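# Slide the tape roll onto the rod

## Task

Get the roll of tape threaded over the rod so that it stays there on its own, not because the robot is holding it. At the end, nothing the robot is in contact with may drop more than roughly a fingernail's width once released. No motor of either hand may show moving in hand_stopped_by when the scene ends. Nothing may be knocked or placed off the table.

## Robot and tools

ROBOT. A humanoid upper body on a stand past the table's near (-x) edge, with two arms: left_arm (+y side) carrying a left hand and right_arm (-y side) carrying a right hand. Each hand has five fingers driven by six motors: little, ring, middle, index, thumb_bend, thumb_turn. A loose object may occasionally be nudged by an outside push.

WORLD FRAME. Results report positions in metres in one scene frame. z = 0 is the table top with +z up, +x points away from the robot across the table, and +y is toward the robot's left. The table's near edge is at x = 0.18. Shoulders sit about 0.28 m above the pelvis and 0.06 m forward, at y of about +0.10 (left) and -0.10 (right); a hand point cannot get more than 0.62 m from its shoulder. Reported positions can be slightly off, more so at full reach.

HAND POINT. Each arm is steered by a point 0.05 m in front of the palm, where index pad and thumb tip meet in a pinch. Its own axes: +z along straightened fingers, +y out of the palm, +x across the palm toward the little finger on the right hand and toward the thumb on the left hand. Straight fingers extend 0.06 to 0.07 m past the point. A wrist bracket on the little-finger side juts 0.03 m past the point along +y and 0.11 m across, and can collide.

ROW FORMAT. Every row is one flat list of 28 numbers in [-1, 1], covering both arms even when only one moves: left_arm dx, dy, dz, rx, ry, rz, then left_gripper little, ring, middle, index, thumb_bend, thumb_turn, force_limit, speed; then the same 14 for right_arm and right_gripper. dx..rz are an offset, not a pose: the target relative to the hand point's measured pose at the start of the action (for a call's first action, the last pose any result showed), expressed in the hand point's own axes. 1.0 equals 0.6 m for dx, dy, dz and 180 degrees for the rotation vector rx, ry, rz. All rows in an action are offsets from that same start pose, not chained. Finger values are absolute targets: +1 straight/open, -1 curled/closed; thumb_turn +1 beside the palm, -1 across in front of it. A pinch is roughly index -0.22, thumb_bend -0.75, thumb_turn -0.57. force_limit maps -1..+1 to about 0..10 N at the fingertip (0..15 N for thumb motors) and only halts closing; speed maps -1..+1 from nearly still to full (full travel in 0.6 s). To leave a hand unchanged, resend the eight hand numbers last executed for it, or before any, its hand_measured six plus hand_force_limit and hand_speed.

TOOLS.
execute_actions(actions): a list of actions, each a table of up to 15 rows, one row per 1/30 s step; a short table repeats its final row to fill 15 steps. An empty list just returns state and images.
move(target, speed, blocking): target is one 28-number row; the pose part is an offset from the pose in the latest result that shows one. Each hand point travels straight toward it, paths finishing together, lasting 0.5 to 10 s. speed is m/s, 0.002 to 0.5 (default 0.25); rotation is capped at twice that in rad/s. Paths ignore obstacles and the other arm. blocking=false returns after 0.5 s while motion continues; then only wait or stop are accepted until a result shows the end.
wait(seconds): 0 to 10; the robot holds its last command.
stop(): brakes a running move.
zoom_image(camera, region): enlarges [x0, y0, x1, y1] pixels (max 504x504) of cam_head, cam_high, cam_left_wrist or cam_right_wrist.
show_instructions(): shows reference images.
finished_scene(scene): ends the scene after the robot holds its last command; irreversible.

MOTION LIMITS. Each step's commanded pose is clipped to within 70 mm and 16 degrees of the measured pose; distant targets need several actions. Position wins over orientation when both cannot be met. Hand target lines show where an arm is currently being driven.

RESULTS. State lines give each hand point's position and quaternion (wxyz). hand_measured, hand_stopped_by and hand_load_n list six values in motor order. stopped_by words: moving, target, force, stalled, fault (motor dead). A dropping load near 0 means the grip is lost. A move adds a line with its ending (done, off_target, moving, held, fault) and limits (paced = pose clipped; held = a check blocked steps, after which the arm may lurch fast). pose unreachable means the clearance check altered that arm's command.

GRIPPING. With thumb_turn fully closed first, a hand can wrap objects 0.035 to 0.08 m wide, lying across the palm. Motors only start when their target changes by at least 0.01, then lock at target or force limit; a blocked motor reads moving until it times out as stalled. Close slowly (speed -0.9 or less) for gentle grips. Before finishing, make sure every motor has settled.

AVOID. Arms colliding or pressing on each other, hard or fast contacts, joint overload (wrist pitch and yaw limit 4.35 N m, others 21.7; held weight counts), which stops that arm for 10 s. Long holds heat motors: MOTOR HOT warns at 90 °C, and at 120 °C the arm drops. Never knock anything off the table, and release the roll so it stays on the rod unsupported.

Each tool is called after "Call:" as a command line: name --argument value for each argument, lists and objects as JSON in quotes; but a table of rows of numbers goes row by row, as --pt "numbers of a row", without its own name.

Reference images:

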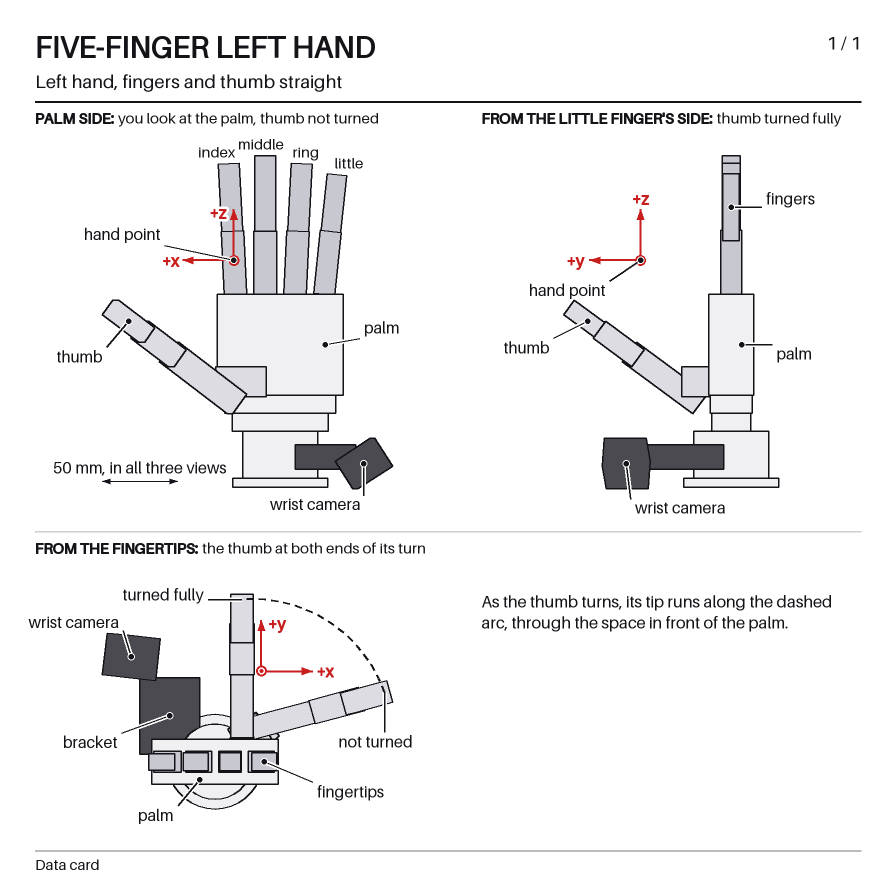

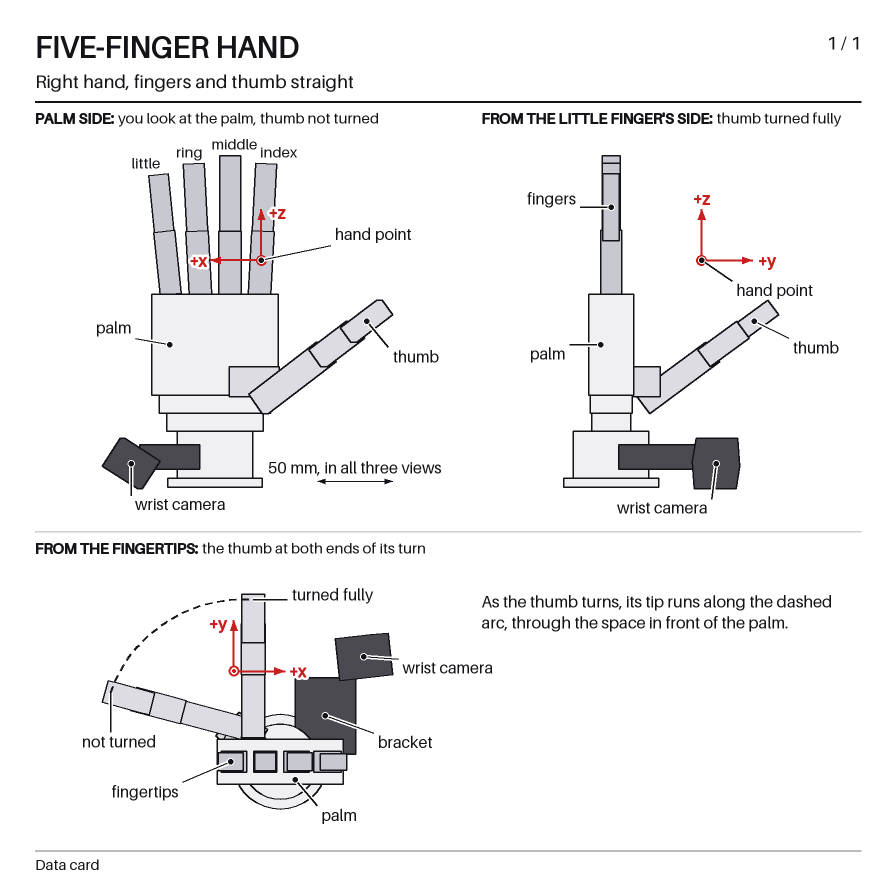

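## Session

I'll start by looking at the scene.

Call:
execute_actions --actions '[]'

Scene clock: 0.00 s.
left_arm: end_effector_position=(+0.2236, +0.1085, +0.3787) hand_measured=(+1.000, +1.000, +1.000, +1.000, +1.000, +1.000) hand_load_n=(+0.0, +0.0, +0.0, +0.0, +0.0, +0.0) hand_stopped_by=(target, target, target, target, target, target) hand_force_limit=0.00 hand_speed=-0.80 end_effector_quat_wxyz=(+0.111, +0.190, -0.160, +0.962) | right_arm: end_effector_position=(+0.1286, -0.0754, +0.3872) hand_measured=(+1.000, +1.000, +1.000, +1.000, +1.000, +1.000) hand_load_n=(+0.0, +0.0, +0.0, +0.0, +0.0, +0.0) hand_stopped_by=(target, target, target, target, target, target) hand_force_limit=0.00 hand_speed=-0.80 end_effector_quat_wxyz=(+0.955, -0.296, +0.017, -0.019)
Joint positions: left_arm=[-0.029  0.445  0.266 -0.444 -0.604 -0.873 -0.423] | right_arm=[-0.153 -0.529 -0.227 -0.587  0.404 -1.041  0.395]
Joint velocities: left_arm=[-0.014  0.003 -0.008  0.    -0.015  0.     0.   ] | right_arm=[0.008 0.008 0.011 0.002 0.02  0.    0.   ]
Hand target (left_arm): +0.224, +0.109, +0.379; +0.111, +0.190, -0.160, +0.962
Hand target (right_arm): +0.129, -0.075, +0.387; +0.955, -0.296, +0.017, -0.019

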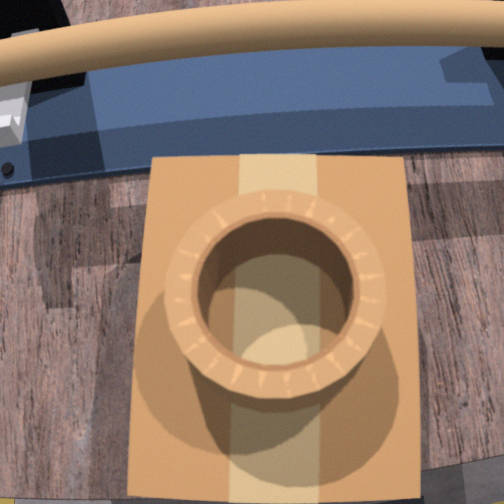

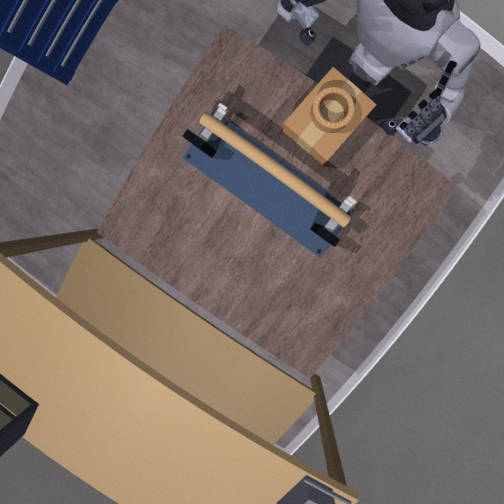

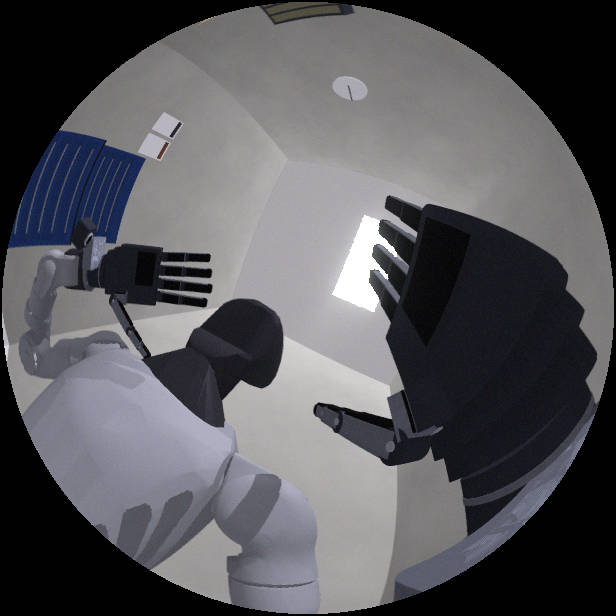

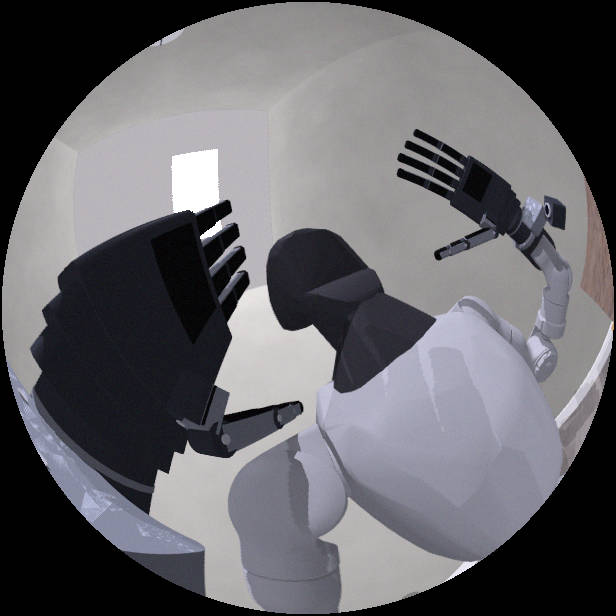

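Call:
zoom_image --camera "cam_high" --region '[160, 50, 400, 290]'

Call:
zoom_image --camera "cam_head" --region '[0, 0, 200, 200]'

Region (160, 50, 400, 290) of cam_high's 504x504 image, scaled by 2.100, with more detail than that image has.

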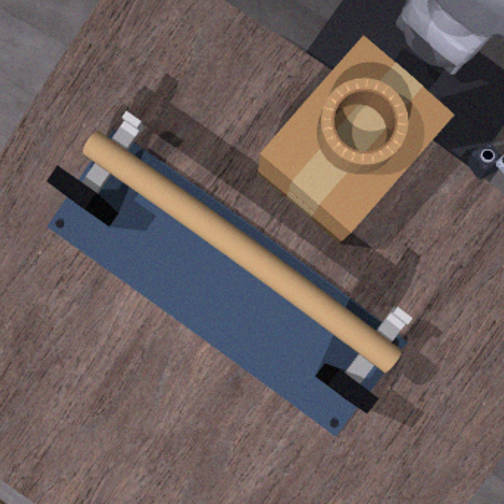

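Region (0, 0, 200, 200) of cam_head's 504x504 image, scaled by 2.520, with more detail than that image has.

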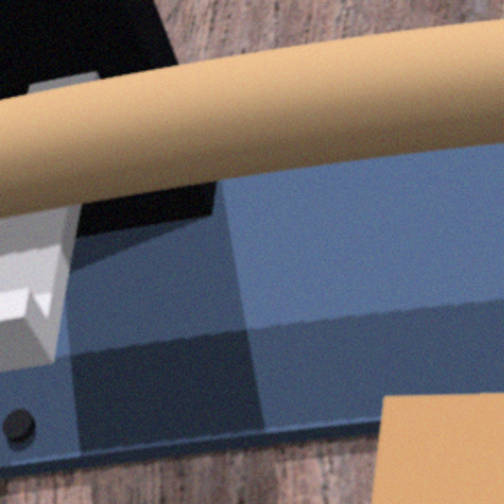

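Call:
zoom_image --camera "cam_high" --region '[175, 90, 255, 170]'

Call:
zoom_image --camera "cam_high" --region '[295, 180, 375, 260]'

Call:
zoom_image --camera "cam_high" --region '[275, 60, 385, 170]'

Region (175, 90, 255, 170) of cam_high's 504x504 image, scaled by 6.300, with more detail than that image has.

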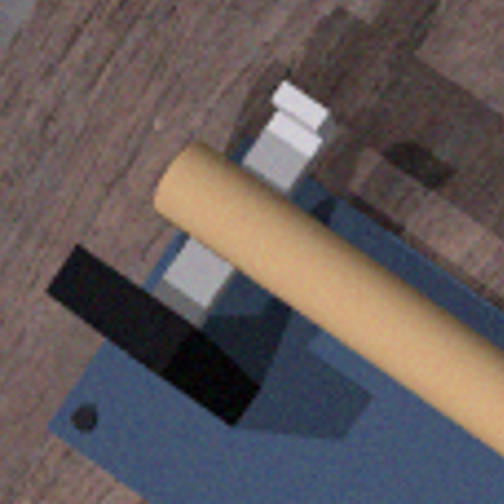

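Region (295, 180, 375, 260) of cam_high's 504x504 image, scaled by 6.300, with more detail than that image has.

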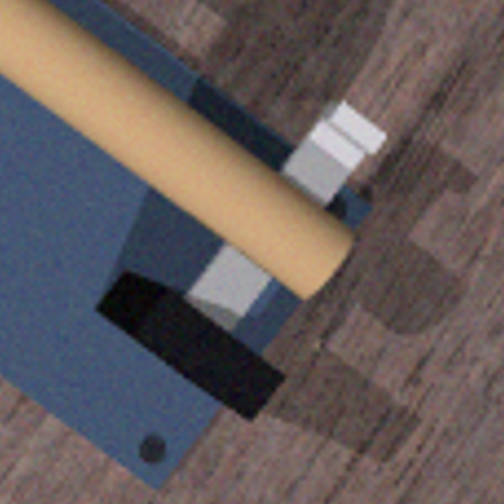

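Region (275, 60, 385, 170) of cam_high's 504x504 image, scaled by 4.582, with more detail than that image has.

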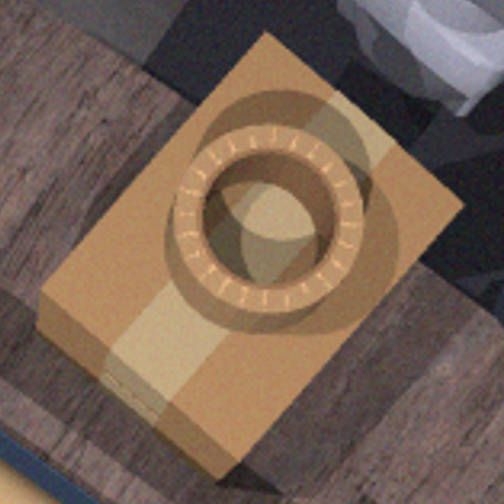

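Call:
move --target '[-0.184, 0.1217, -0.2187, -0.455, -0.0335, 0.1813, -1, -1, 0.3, 0.3, 0.0, -1, 0.0, -0.3, 0.5795, 0.1258, -0.2973, -0.3892, 0.5187, -0.0997, 1, 1, 1, 1, 1, -1, 0.0, -0.6]' --speed 0.35

Scene clock: 123.77 s.
left_arm: end_effector_position=(+0.2554, +0.0612, +0.2035) hand_measured=(-1.000, -1.000, +0.300, +0.300, +0.000, -1.000) hand_load_n=(+0.0, +0.0, +0.0, +0.0, +0.0, +0.0) hand_stopped_by=(target, target, target, target, target, target) hand_force_limit=0.00 hand_speed=-0.30 end_effector_quat_wxyz=(+0.044, -0.053, +0.787, -0.613) | right_arm: end_effector_position=(+0.4664, -0.1504, +0.1817) hand_measured=(+1.000, +1.000, +1.000, +1.000, +1.000, -1.000) hand_load_n=(+0.0, +0.0, +0.0, +0.0, +0.0, +0.0) hand_stopped_by=(target, target, target, target, target, target) hand_force_limit=0.00 hand_speed=-0.60 end_effector_quat_wxyz=(-0.306, +0.621, -0.647, +0.321)
Joint positions: left_arm=[-0.436  1.039  0.21  -0.156 -0.244 -1.009 -1.111] | right_arm=[-1.484 -0.876  0.898  0.147 -0.336  0.704  0.93 ]
Joint velocities: left_arm=[-0.002 -0.006  0.     0.003 -0.009  0.     0.   ] | right_arm=[ 0.    -0.008  0.     0.003  0.002  0.     0.   ]
Hand target (left_arm): +0.256, +0.061, +0.202; +0.045, -0.053, +0.790, -0.609
Hand target (right_arm): +0.466, -0.150, +0.181; -0.304, +0.622, -0.646, +0.320
Off the commanded pose (left_arm): 0.011 m, 2 deg.
Off the commanded pose (right_arm): 0.022 m, 3 deg.
move: off_target (left_arm, right_arm); limits=held; held on 1 of 113 steps (right_arm)
pose unreachable (right arm): on one or more control steps of this call, first in action 0 (counted from 0), this arm could not follow its commanded pose, so it was not sent that pose on those steps. It may still have moved: this result reports where it is.
cause: the commanded pose would bring a part of the arm (just beyond joint 7 (wrist yaw)) too close to the robot's own body.
camera_calibration (this result's frames):
cam_left_wrist: T_world_to_cam=[[0.0846494, -0.237801, 0.967618, -0.204027], [-0.903031, 0.392148, 0.175373, 0.169586], [-0.421153, -0.888634, -0.181547, 0.324219], [0, 0, 0, 1]] pos_world=[0.306958, 0.173091, 0.22654]
cam_right_wrist: T_world_to_cam=[[-0.609154, 0.128977, -0.782494, 0.441063], [-0.330007, 0.855978, 0.397992, 0.209598], [0.721129, 0.500666, -0.478859, -0.0429059], [0, 0, 0, 1]] pos_world=[0.368785, -0.214817, 0.241165]

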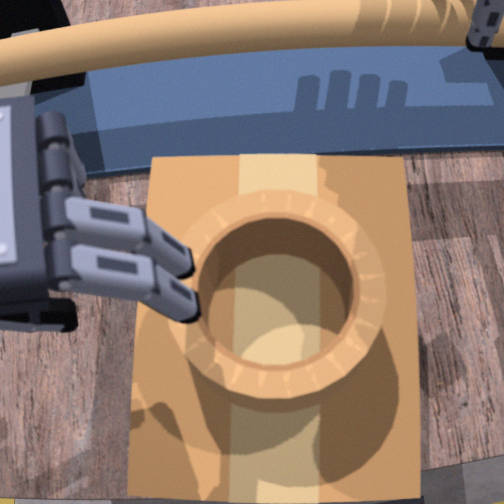

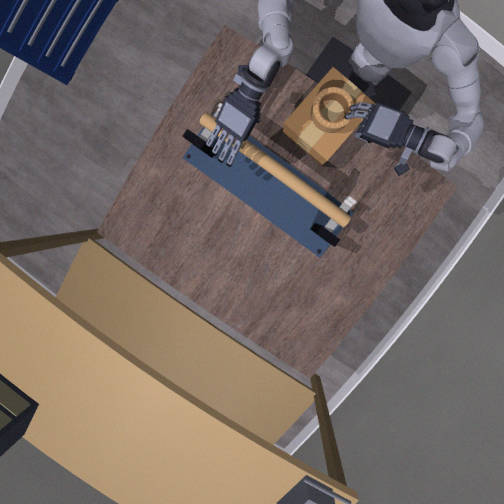

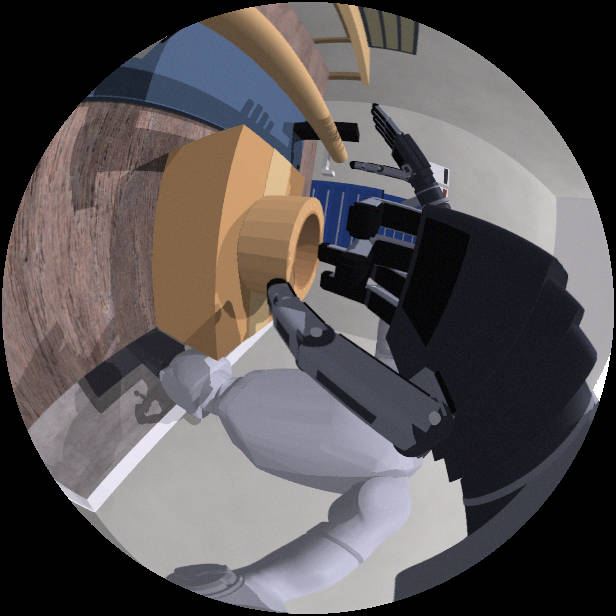

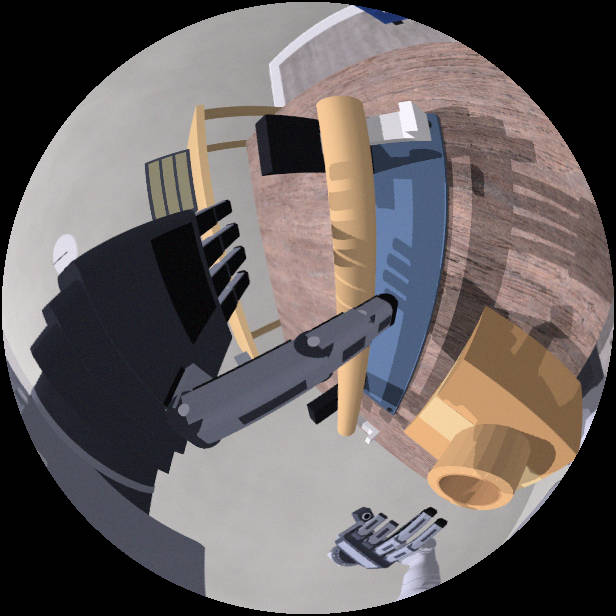

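Call:
execute_actions --actions '[]'

Scene clock: 126.10 s.
left_arm: end_effector_position=(+0.2554, +0.0612, +0.2035) hand_measured=(-1.000, -1.000, +0.300, +0.300, +0.000, -1.000) hand_load_n=(+0.0, +0.0, +0.0, +0.0, +0.0, +0.0) hand_stopped_by=(target, target, target, target, target, target) hand_force_limit=0.00 hand_speed=-0.30 end_effector_quat_wxyz=(+0.044, -0.053, +0.787, -0.613) | right_arm: end_effector_position=(+0.4665, -0.1504, +0.1817) hand_measured=(+1.000, +1.000, +1.000, +1.000, +1.000, -1.000) hand_load_n=(+0.0, +0.0, +0.0, +0.0, +0.0, +0.0) hand_stopped_by=(target, target, target, target, target, target) hand_force_limit=0.00 hand_speed=-0.60 end_effector_quat_wxyz=(-0.306, +0.621, -0.647, +0.321)
Joint positions: left_arm=[-0.436  1.039  0.21  -0.156 -0.244 -1.009 -1.111] | right_arm=[-1.484 -0.876  0.898  0.147 -0.336  0.704  0.93 ]
Joint velocities: left_arm=[ 0.     0.    -0.003  0.006  0.     0.     0.   ] | right_arm=[-0.008 -0.003 -0.011  0.    -0.008  0.     0.   ]
Hand target (left_arm): +0.256, +0.061, +0.202; +0.045, -0.053, +0.790, -0.609
Hand target (right_arm): +0.466, -0.150, +0.181; -0.304, +0.622, -0.646, +0.320
Off the commanded pose (left_arm): 0.011 m, 2 deg.
Off the commanded pose (right_arm): 0.022 m, 3 deg.
camera_calibration (this result's frames):
cam_left_wrist: T_world_to_cam=[[0.0846565, -0.237877, 0.967599, -0.20401], [-0.903032, 0.392129, 0.175409, 0.16958], [-0.421149, -0.888622, -0.181614, 0.32423], [0, 0, 0, 1]] pos_world=[0.306956, 0.173091, 0.226538]
cam_right_wrist: T_world_to_cam=[[-0.609138, 0.128943, -0.782511, 0.441067], [-0.330018, 0.855993, 0.397951, 0.209613], [0.721137, 0.50065, -0.478865, -0.0429094], [0, 0, 0, 1]] pos_world=[0.36879, -0.214817, 0.241177]

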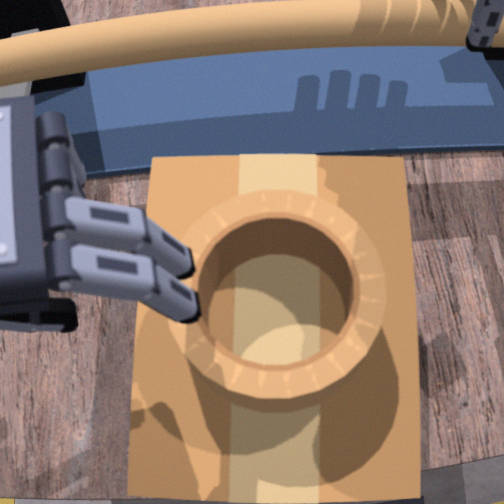

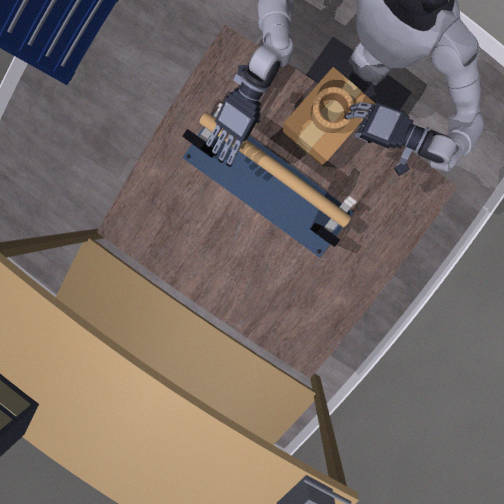

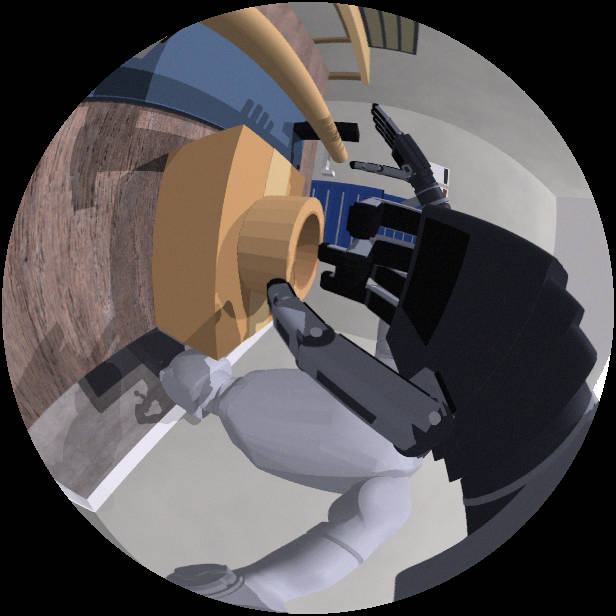

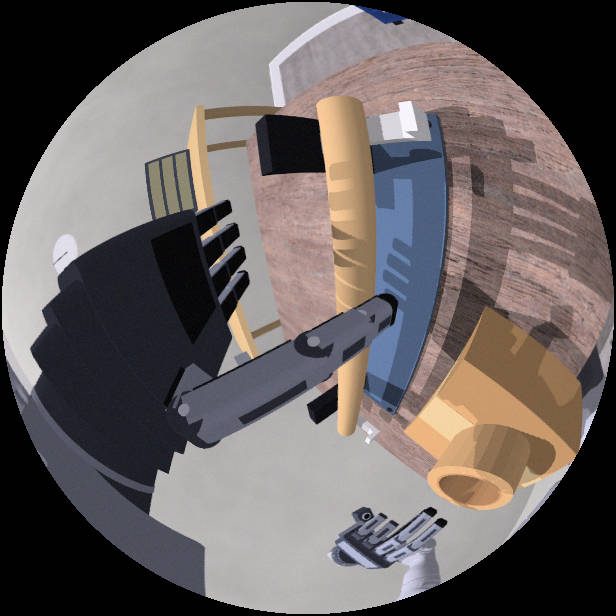

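Call:
zoom_image --camera "cam_left_wrist" --region '[200, 150, 450, 400]'

Call:
zoom_image --camera "cam_right_wrist" --region '[300, 400, 560, 616]'

Call:
zoom_image --camera "cam_right_wrist" --region '[240, 70, 480, 310]'

Region (200, 150, 450, 400) of cam_left_wrist's 616x616 image, scaled by 2.016, with more detail than that image has.

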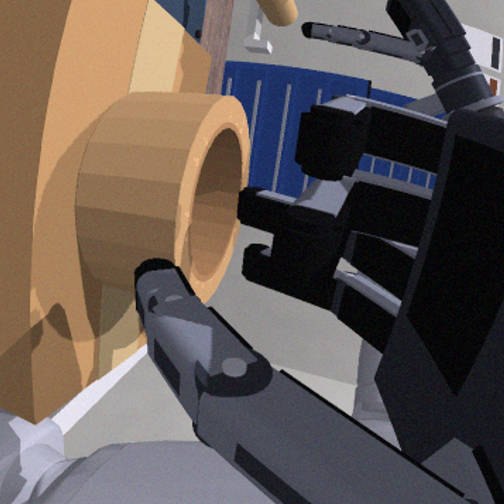

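Region (300, 400, 560, 616) of cam_right_wrist's 616x616 image, scaled by 1.938, with more detail than that image has; it fills the top 419 rows of this view, and the rest is white.

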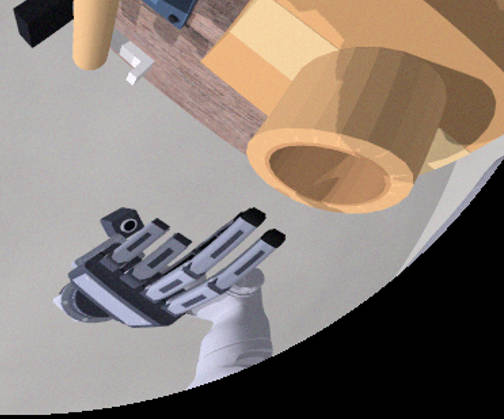

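Region (240, 70, 480, 310) of cam_right_wrist's 616x616 image, scaled by 2.100, with more detail than that image has.

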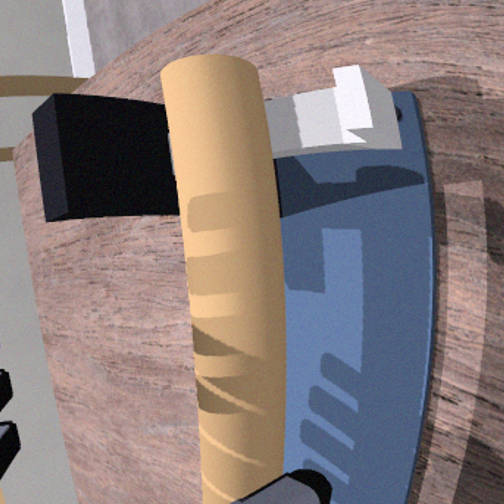

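Call:
move --target '[-0.0048, 0.0098, 0.0535, 0, 0, 0, -1, -1, 0.3, 0.3, -0.4, -1, 0.0, -0.3, -0.1188, 0.0229, 0.0565, 0, 0, 0, 1, 1, 1, 1, 1, -1, 0.0, -0.6]' --speed 0.15

Scene clock: 166.30 s.
left_arm: end_effector_position=(+0.2620, +0.0338, +0.1882) hand_measured=(-1.000, -1.000, +0.300, +0.300, -0.400, -1.000) hand_load_n=(+0.0, +0.0, +0.0, +0.0, +0.0, +0.0) hand_stopped_by=(target, target, target, target, target, target) hand_force_limit=0.00 hand_speed=-0.30 end_effector_quat_wxyz=(+0.042, -0.054, +0.787, -0.614) | right_arm: end_effector_position=(+0.4905, -0.0806, +0.1514) hand_measured=(+1.000, +1.000, +1.000, +1.000, +1.000, -1.000) hand_load_n=(+0.0, +0.0, +0.0, +0.0, +0.0, +0.0) hand_stopped_by=(target, target, target, target, target, target) hand_force_limit=0.00 hand_speed=-0.60 end_effector_quat_wxyz=(-0.306, +0.620, -0.647, +0.321)
Joint positions: left_arm=[-0.503  0.91   0.129 -0.2   -0.078 -0.934 -1.075] | right_arm=[-1.561 -0.522  0.995  0.407 -0.395  0.807  0.831]
Joint velocities: left_arm=[ 0.005 -0.006  0.031 -0.005  0.002  0.     0.   ] | right_arm=[-0.008  0.008  0.011 -0.006 -0.005  0.     0.   ]
Hand target (left_arm): +0.262, +0.033, +0.188; +0.043, -0.054, +0.787, -0.613
Hand target (right_arm): +0.492, -0.081, +0.153; -0.307, +0.620, -0.646, +0.324
Off the commanded pose (left_arm): 0.003 m, 0 deg.
Off the commanded pose (right_arm): 0.003 m, 0 deg.
move: done
camera_calibration (this result's frames):
cam_left_wrist: T_world_to_cam=[[0.0898773, -0.236727, 0.96741, -0.197606], [-0.901633, 0.393266, 0.179999, 0.187648], [-0.423061, -0.888426, -0.178095, 0.299769], [0, 0, 0, 1]] pos_world=[0.31377, 0.145748, 0.210777]
cam_right_wrist: T_world_to_cam=[[-0.60847, 0.130168, -0.782829, 0.422851], [-0.32961, 0.855888, 0.398513, 0.169484], [0.721887, 0.500512, -0.477877, -0.110268], [0, 0, 0, 1]] pos_world=[0.392757, -0.144911, 0.210784]

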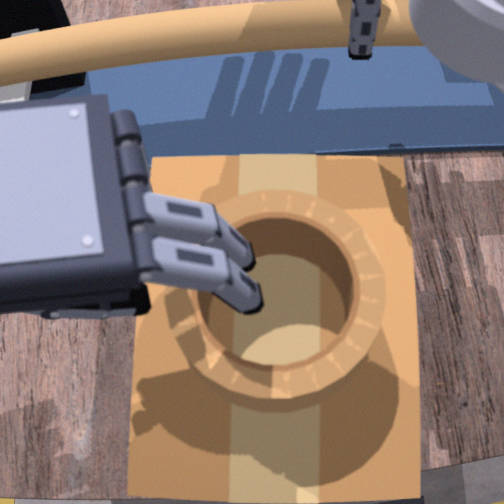

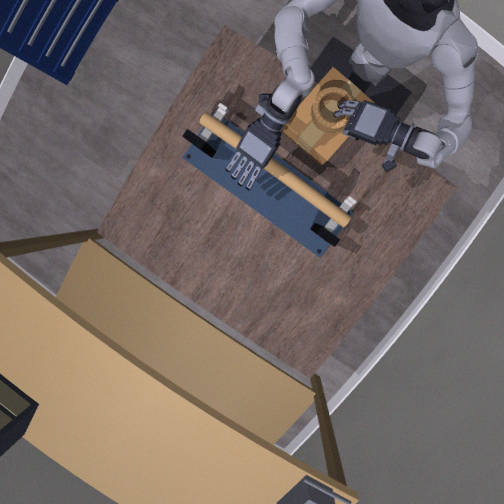

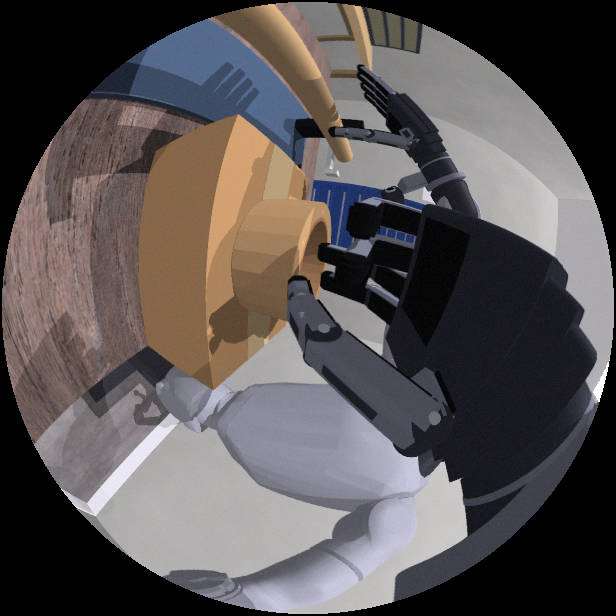

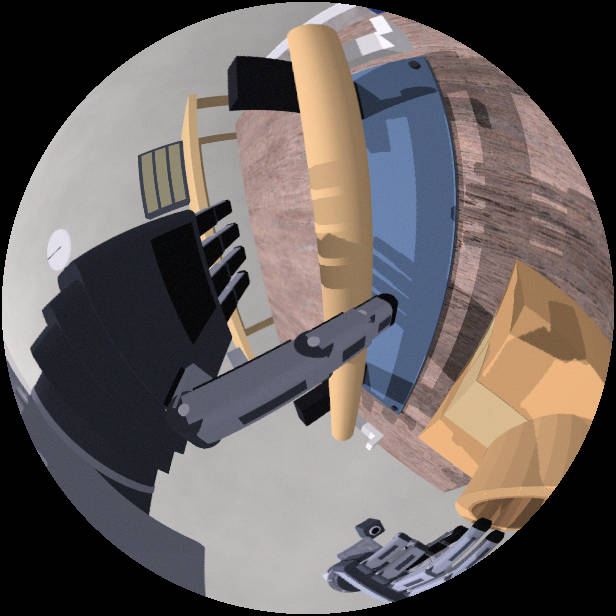

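Call:
zoom_image --camera "cam_head" --region '[100, 160, 400, 420]'

Call:
zoom_image --camera "cam_left_wrist" --region '[220, 180, 420, 380]'

Call:
zoom_image --camera "cam_right_wrist" --region '[250, 150, 450, 350]'

Region (100, 160, 400, 420) of cam_head's 504x504 image, scaled by 1.680, with more detail than that image has; it fills the top 437 rows of this view, and the rest is white.

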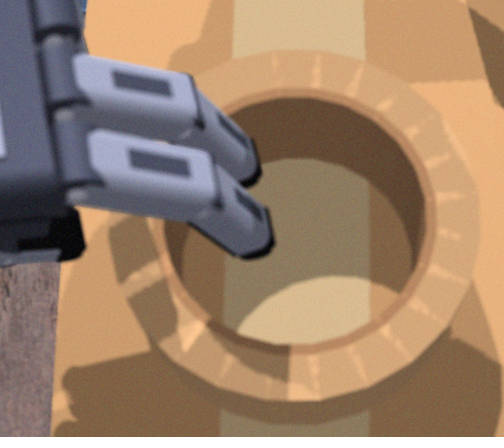

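Region (220, 180, 420, 380) of cam_left_wrist's 616x616 image, scaled by 2.520, with more detail than that image has.

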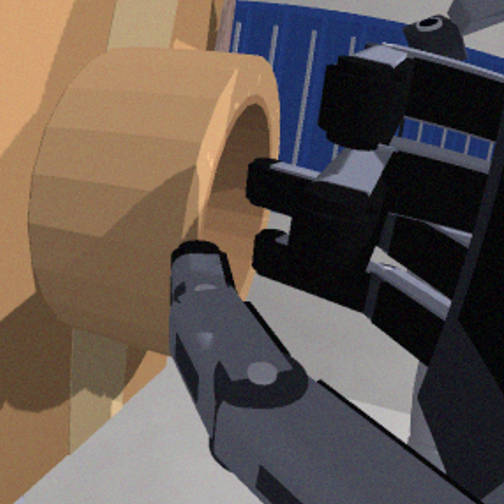

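Region (250, 150, 450, 350) of cam_right_wrist's 616x616 image, scaled by 2.520, with more detail than that image has.

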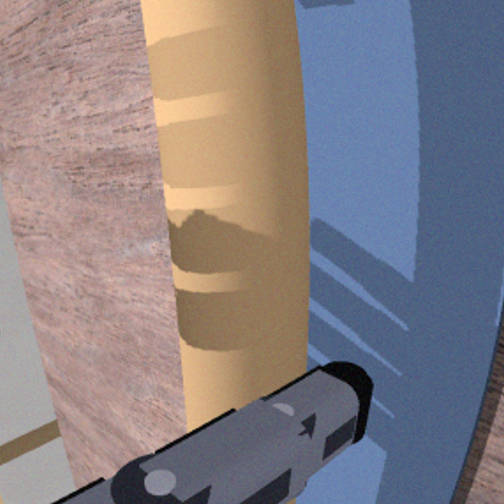

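Call:
zoom_image --camera "cam_left_wrist" --region '[225, 190, 355, 330]'

Call:
zoom_image --camera "cam_right_wrist" --region '[380, 400, 600, 616]'

Region (225, 190, 355, 330) of cam_left_wrist's 616x616 image, scaled by 3.600, with more detail than that image has; it fills the left 468 columns of this view, and the rest is white.

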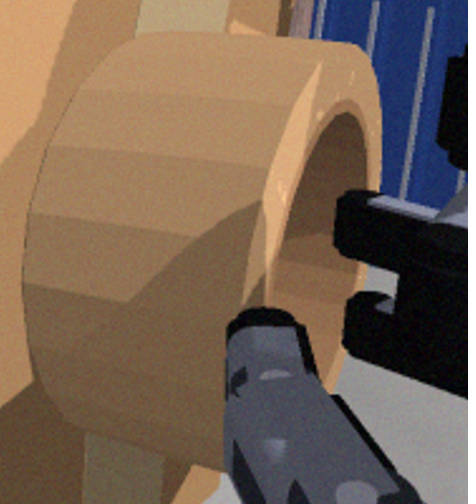

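Region (380, 400, 600, 616) of cam_right_wrist's 616x616 image, scaled by 2.291, with more detail than that image has; it fills the top 495 rows of this view, and the rest is white.

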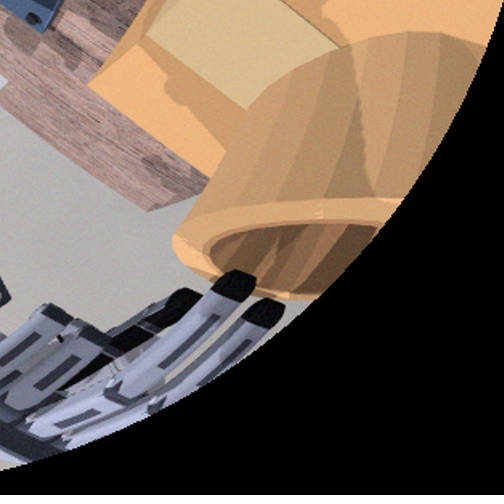

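Call:
move --target '[0.0133, 0.041, 0.014, 0, 0, 0, -1, -1, 0.3, 0.3, -0.4, -1, 0.0, -0.3, 0.0, 0.0877, 0.0502, 0, 0, 0, 1, 1, 1, 1, 1, -1, 0.0, -0.6]' --speed 0.08

Scene clock: 234.53 s.
left_arm: end_effector_position=(+0.2542, +0.0321, +0.1628) hand_measured=(-1.000, -1.000, +0.300, +0.300, -0.400, -1.000) hand_load_n=(+0.0, +0.0, +0.0, +0.0, +0.0, +0.0) hand_stopped_by=(target, target, target, target, target, target) hand_force_limit=0.00 hand_speed=-0.30 end_effector_quat_wxyz=(+0.041, -0.055, +0.786, -0.614) | right_arm: end_effector_position=(+0.4832, -0.0796, +0.0900) hand_measured=(+1.000, +1.000, +1.000, +1.000, +1.000, -1.000) hand_load_n=(+0.0, +0.0, +0.0, +0.0, +0.0, +0.0) hand_stopped_by=(target, target, target, target, target, target) hand_force_limit=0.00 hand_speed=-0.60 end_effector_quat_wxyz=(-0.306, +0.621, -0.648, +0.318)
Joint positions: left_arm=[-0.418  0.822  0.148 -0.2    0.019 -1.015 -1.056] | right_arm=[-1.39  -0.465  1.008  0.417 -0.396  0.803  0.652]
Joint velocities: left_arm=[-0.003 -0.008 -0.003  0.003  0.012  0.     0.   ] | right_arm=[-0.008  0.008 -0.002  0.009 -0.005  0.    -0.004]
Hand target (left_arm): +0.255, +0.032, +0.162; +0.043, -0.056, +0.786, -0.614
Hand target (right_arm): +0.484, -0.079, +0.091; -0.307, +0.621, -0.646, +0.320
Off the commanded pose (left_arm): 0.002 m, 0 deg.
Off the commanded pose (right_arm): 0.002 m, 0 deg.
move: done
camera_calibration (this result's frames):
cam_left_wrist: T_world_to_cam=[[0.0918375, -0.235824, 0.967447, -0.173338], [-0.901738, 0.392443, 0.181262, 0.185707], [-0.422414, -0.88903, -0.176611, 0.290066], [0, 0, 0, 1]] pos_world=[0.305906, 0.144121, 0.185262]
cam_right_wrist: T_world_to_cam=[[-0.61218, 0.133077, -0.77944, 0.371919], [-0.327465, 0.854564, 0.403098, 0.189152], [0.719724, 0.502008, -0.479569, -0.133524], [0, 0, 0, 1]] pos_world=[0.385723, -0.144106, 0.149608]

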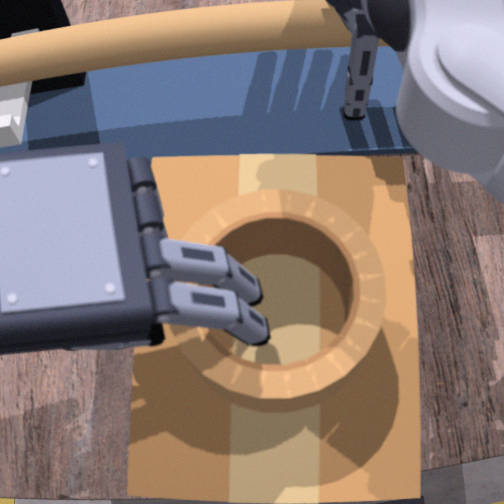

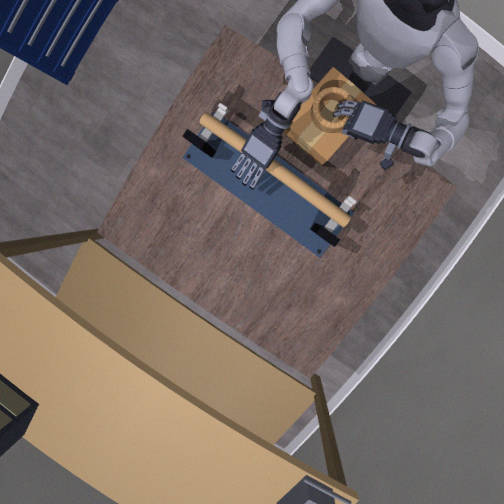

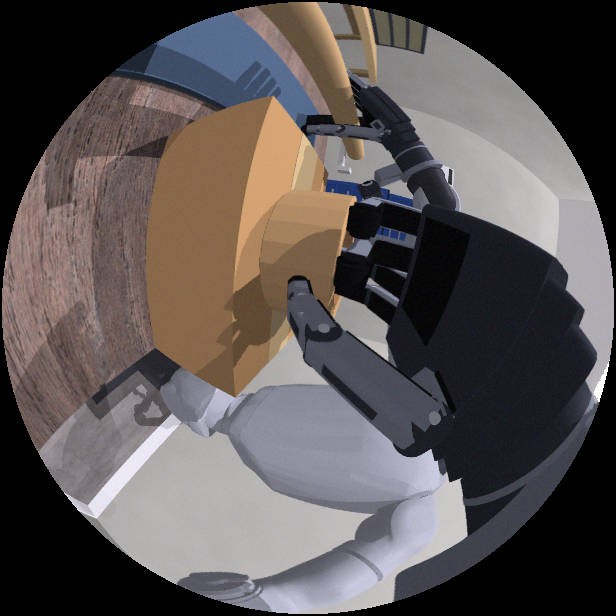

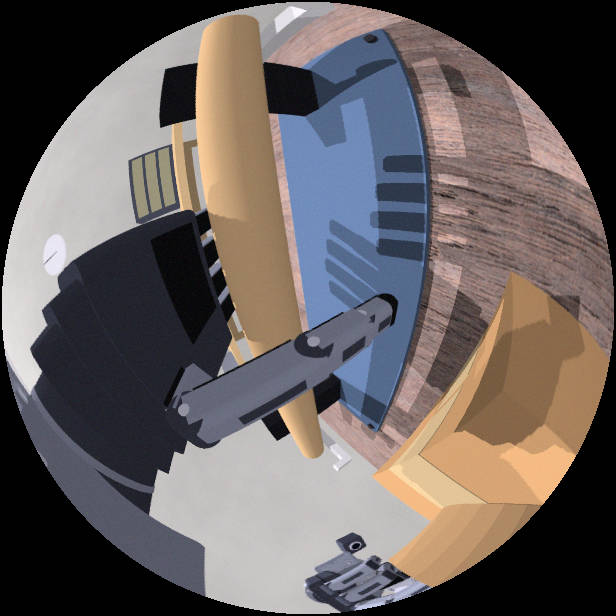

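Call:
zoom_image --camera "cam_left_wrist" --region '[240, 170, 420, 350]'

Call:
zoom_image --camera "cam_right_wrist" --region '[140, 130, 390, 380]'

Call:
zoom_image --camera "cam_head" --region '[100, 160, 400, 420]'

Region (240, 170, 420, 350) of cam_left_wrist's 616x616 image, scaled by 2.800, with more detail than that image has.

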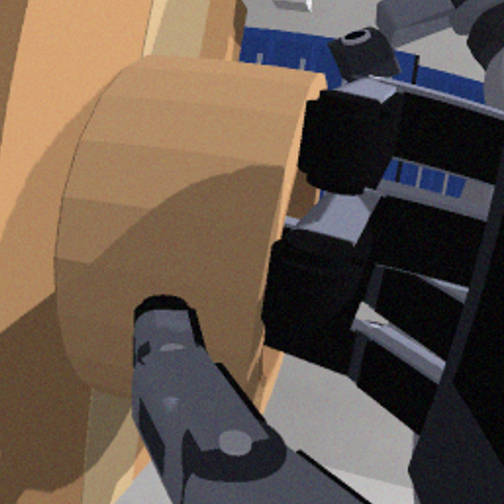

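Region (140, 130, 390, 380) of cam_right_wrist's 616x616 image, scaled by 2.016, with more detail than that image has.

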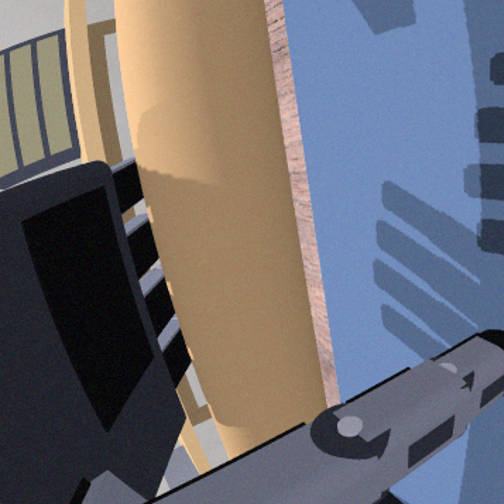

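Region (100, 160, 400, 420) of cam_head's 504x504 image, scaled by 1.680, with more detail than that image has; it fills the top 437 rows of this view, and the rest is white.

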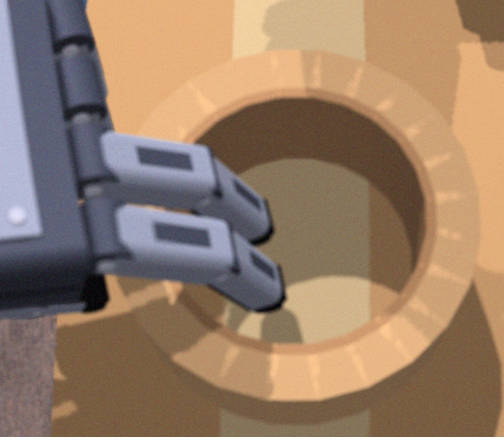

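Call:
move --target '[0.0, -0.0025, 0.0097, 0, 0, 0, -1, -1, -0.6, -0.6, -0.4, -1, 0.3, -0.75, 0.0, 0.0167, 0.025, 0, 0, 0, -1, -1, -1, -1, 0.3, -1, 0.6, -0.4]' --speed 0.05

Scene clock: 256.93 s.
left_arm: end_effector_position=(+0.2551, +0.0267, +0.1632) hand_measured=(-1.000, -1.000, -0.016, -0.002, -0.396, -1.000) hand_load_n=(+0.0, +0.0, +5.0, +7.5, +6.0, +0.0) hand_stopped_by=(target, target, force, force, target, target) hand_force_limit=0.30 hand_speed=-0.75 end_effector_quat_wxyz=(+0.041, -0.056, +0.786, -0.615) | right_arm: end_effector_position=(+0.4895, -0.0801, +0.0733) hand_measured=(-0.886, -0.860, -0.860, -0.860, +0.302, -1.000) hand_load_n=(+11.5, +8.0, +9.0, +9.5, +4.0, +2.5) hand_stopped_by=(force, force, force, force, target, target) hand_force_limit=0.60 hand_speed=-0.40 end_effector_quat_wxyz=(-0.306, +0.619, -0.650, +0.318)
Joint positions: left_arm=[-0.432  0.803  0.136 -0.214  0.038 -0.991 -1.056] | right_arm=[-1.372 -0.41   0.996  0.548 -0.391  0.724  0.584]
Joint velocities: left_arm=[ 0.011  0.     0.005 -0.002 -0.014  0.     0.   ] | right_arm=[-0.006  0.005  0.    -0.008 -0.002  0.     0.   ]
Hand target (left_arm): +0.255, +0.026, +0.162; +0.041, -0.055, +0.786, -0.614
Hand target (right_arm): +0.490, -0.080, +0.074; -0.307, +0.619, -0.648, +0.318
Off the commanded pose (left_arm): 0.001 m, 0 deg.
Off the commanded pose (right_arm): 0.001 m, 0 deg.
move: done
camera_calibration (this result's frames):
cam_left_wrist: T_world_to_cam=[[0.0932187, -0.233409, 0.9679, -0.175566], [-0.901725, 0.39238, 0.181468, 0.188585], [-0.422141, -0.889696, -0.173893, 0.285224], [0, 0, 0, 1]] pos_world=[0.306822, 0.138787, 0.185307]
cam_right_wrist: T_world_to_cam=[[-0.612132, 0.13695, -0.778806, 0.363064], [-0.324906, 0.854353, 0.405607, 0.196918], [0.720923, 0.501324, -0.478481, -0.146538], [0, 0, 0, 1]] pos_world=[0.391865, -0.144496, 0.13277]

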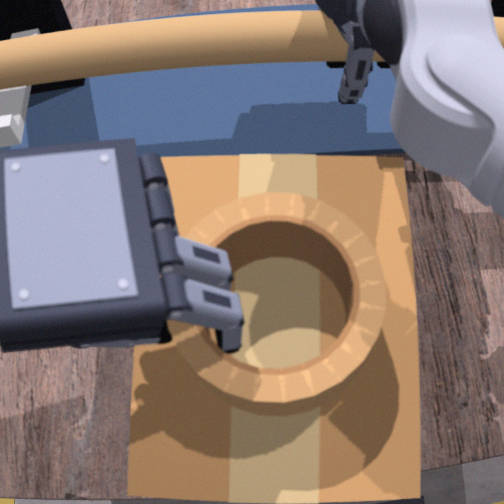

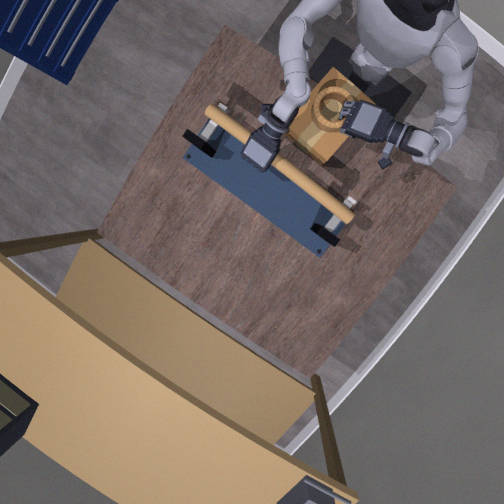

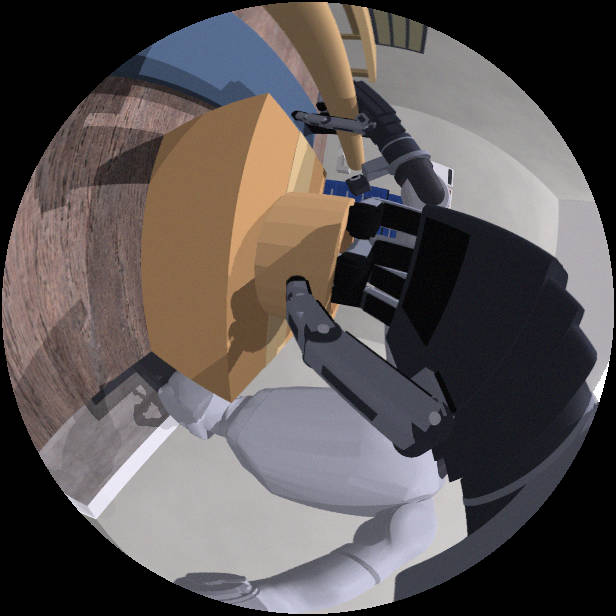

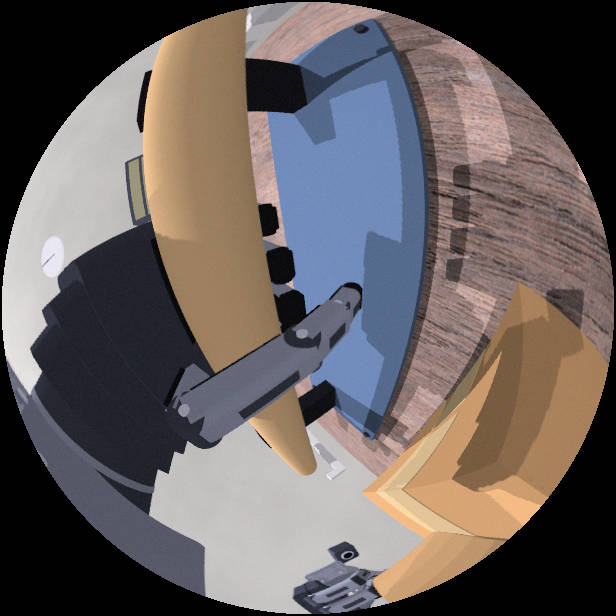

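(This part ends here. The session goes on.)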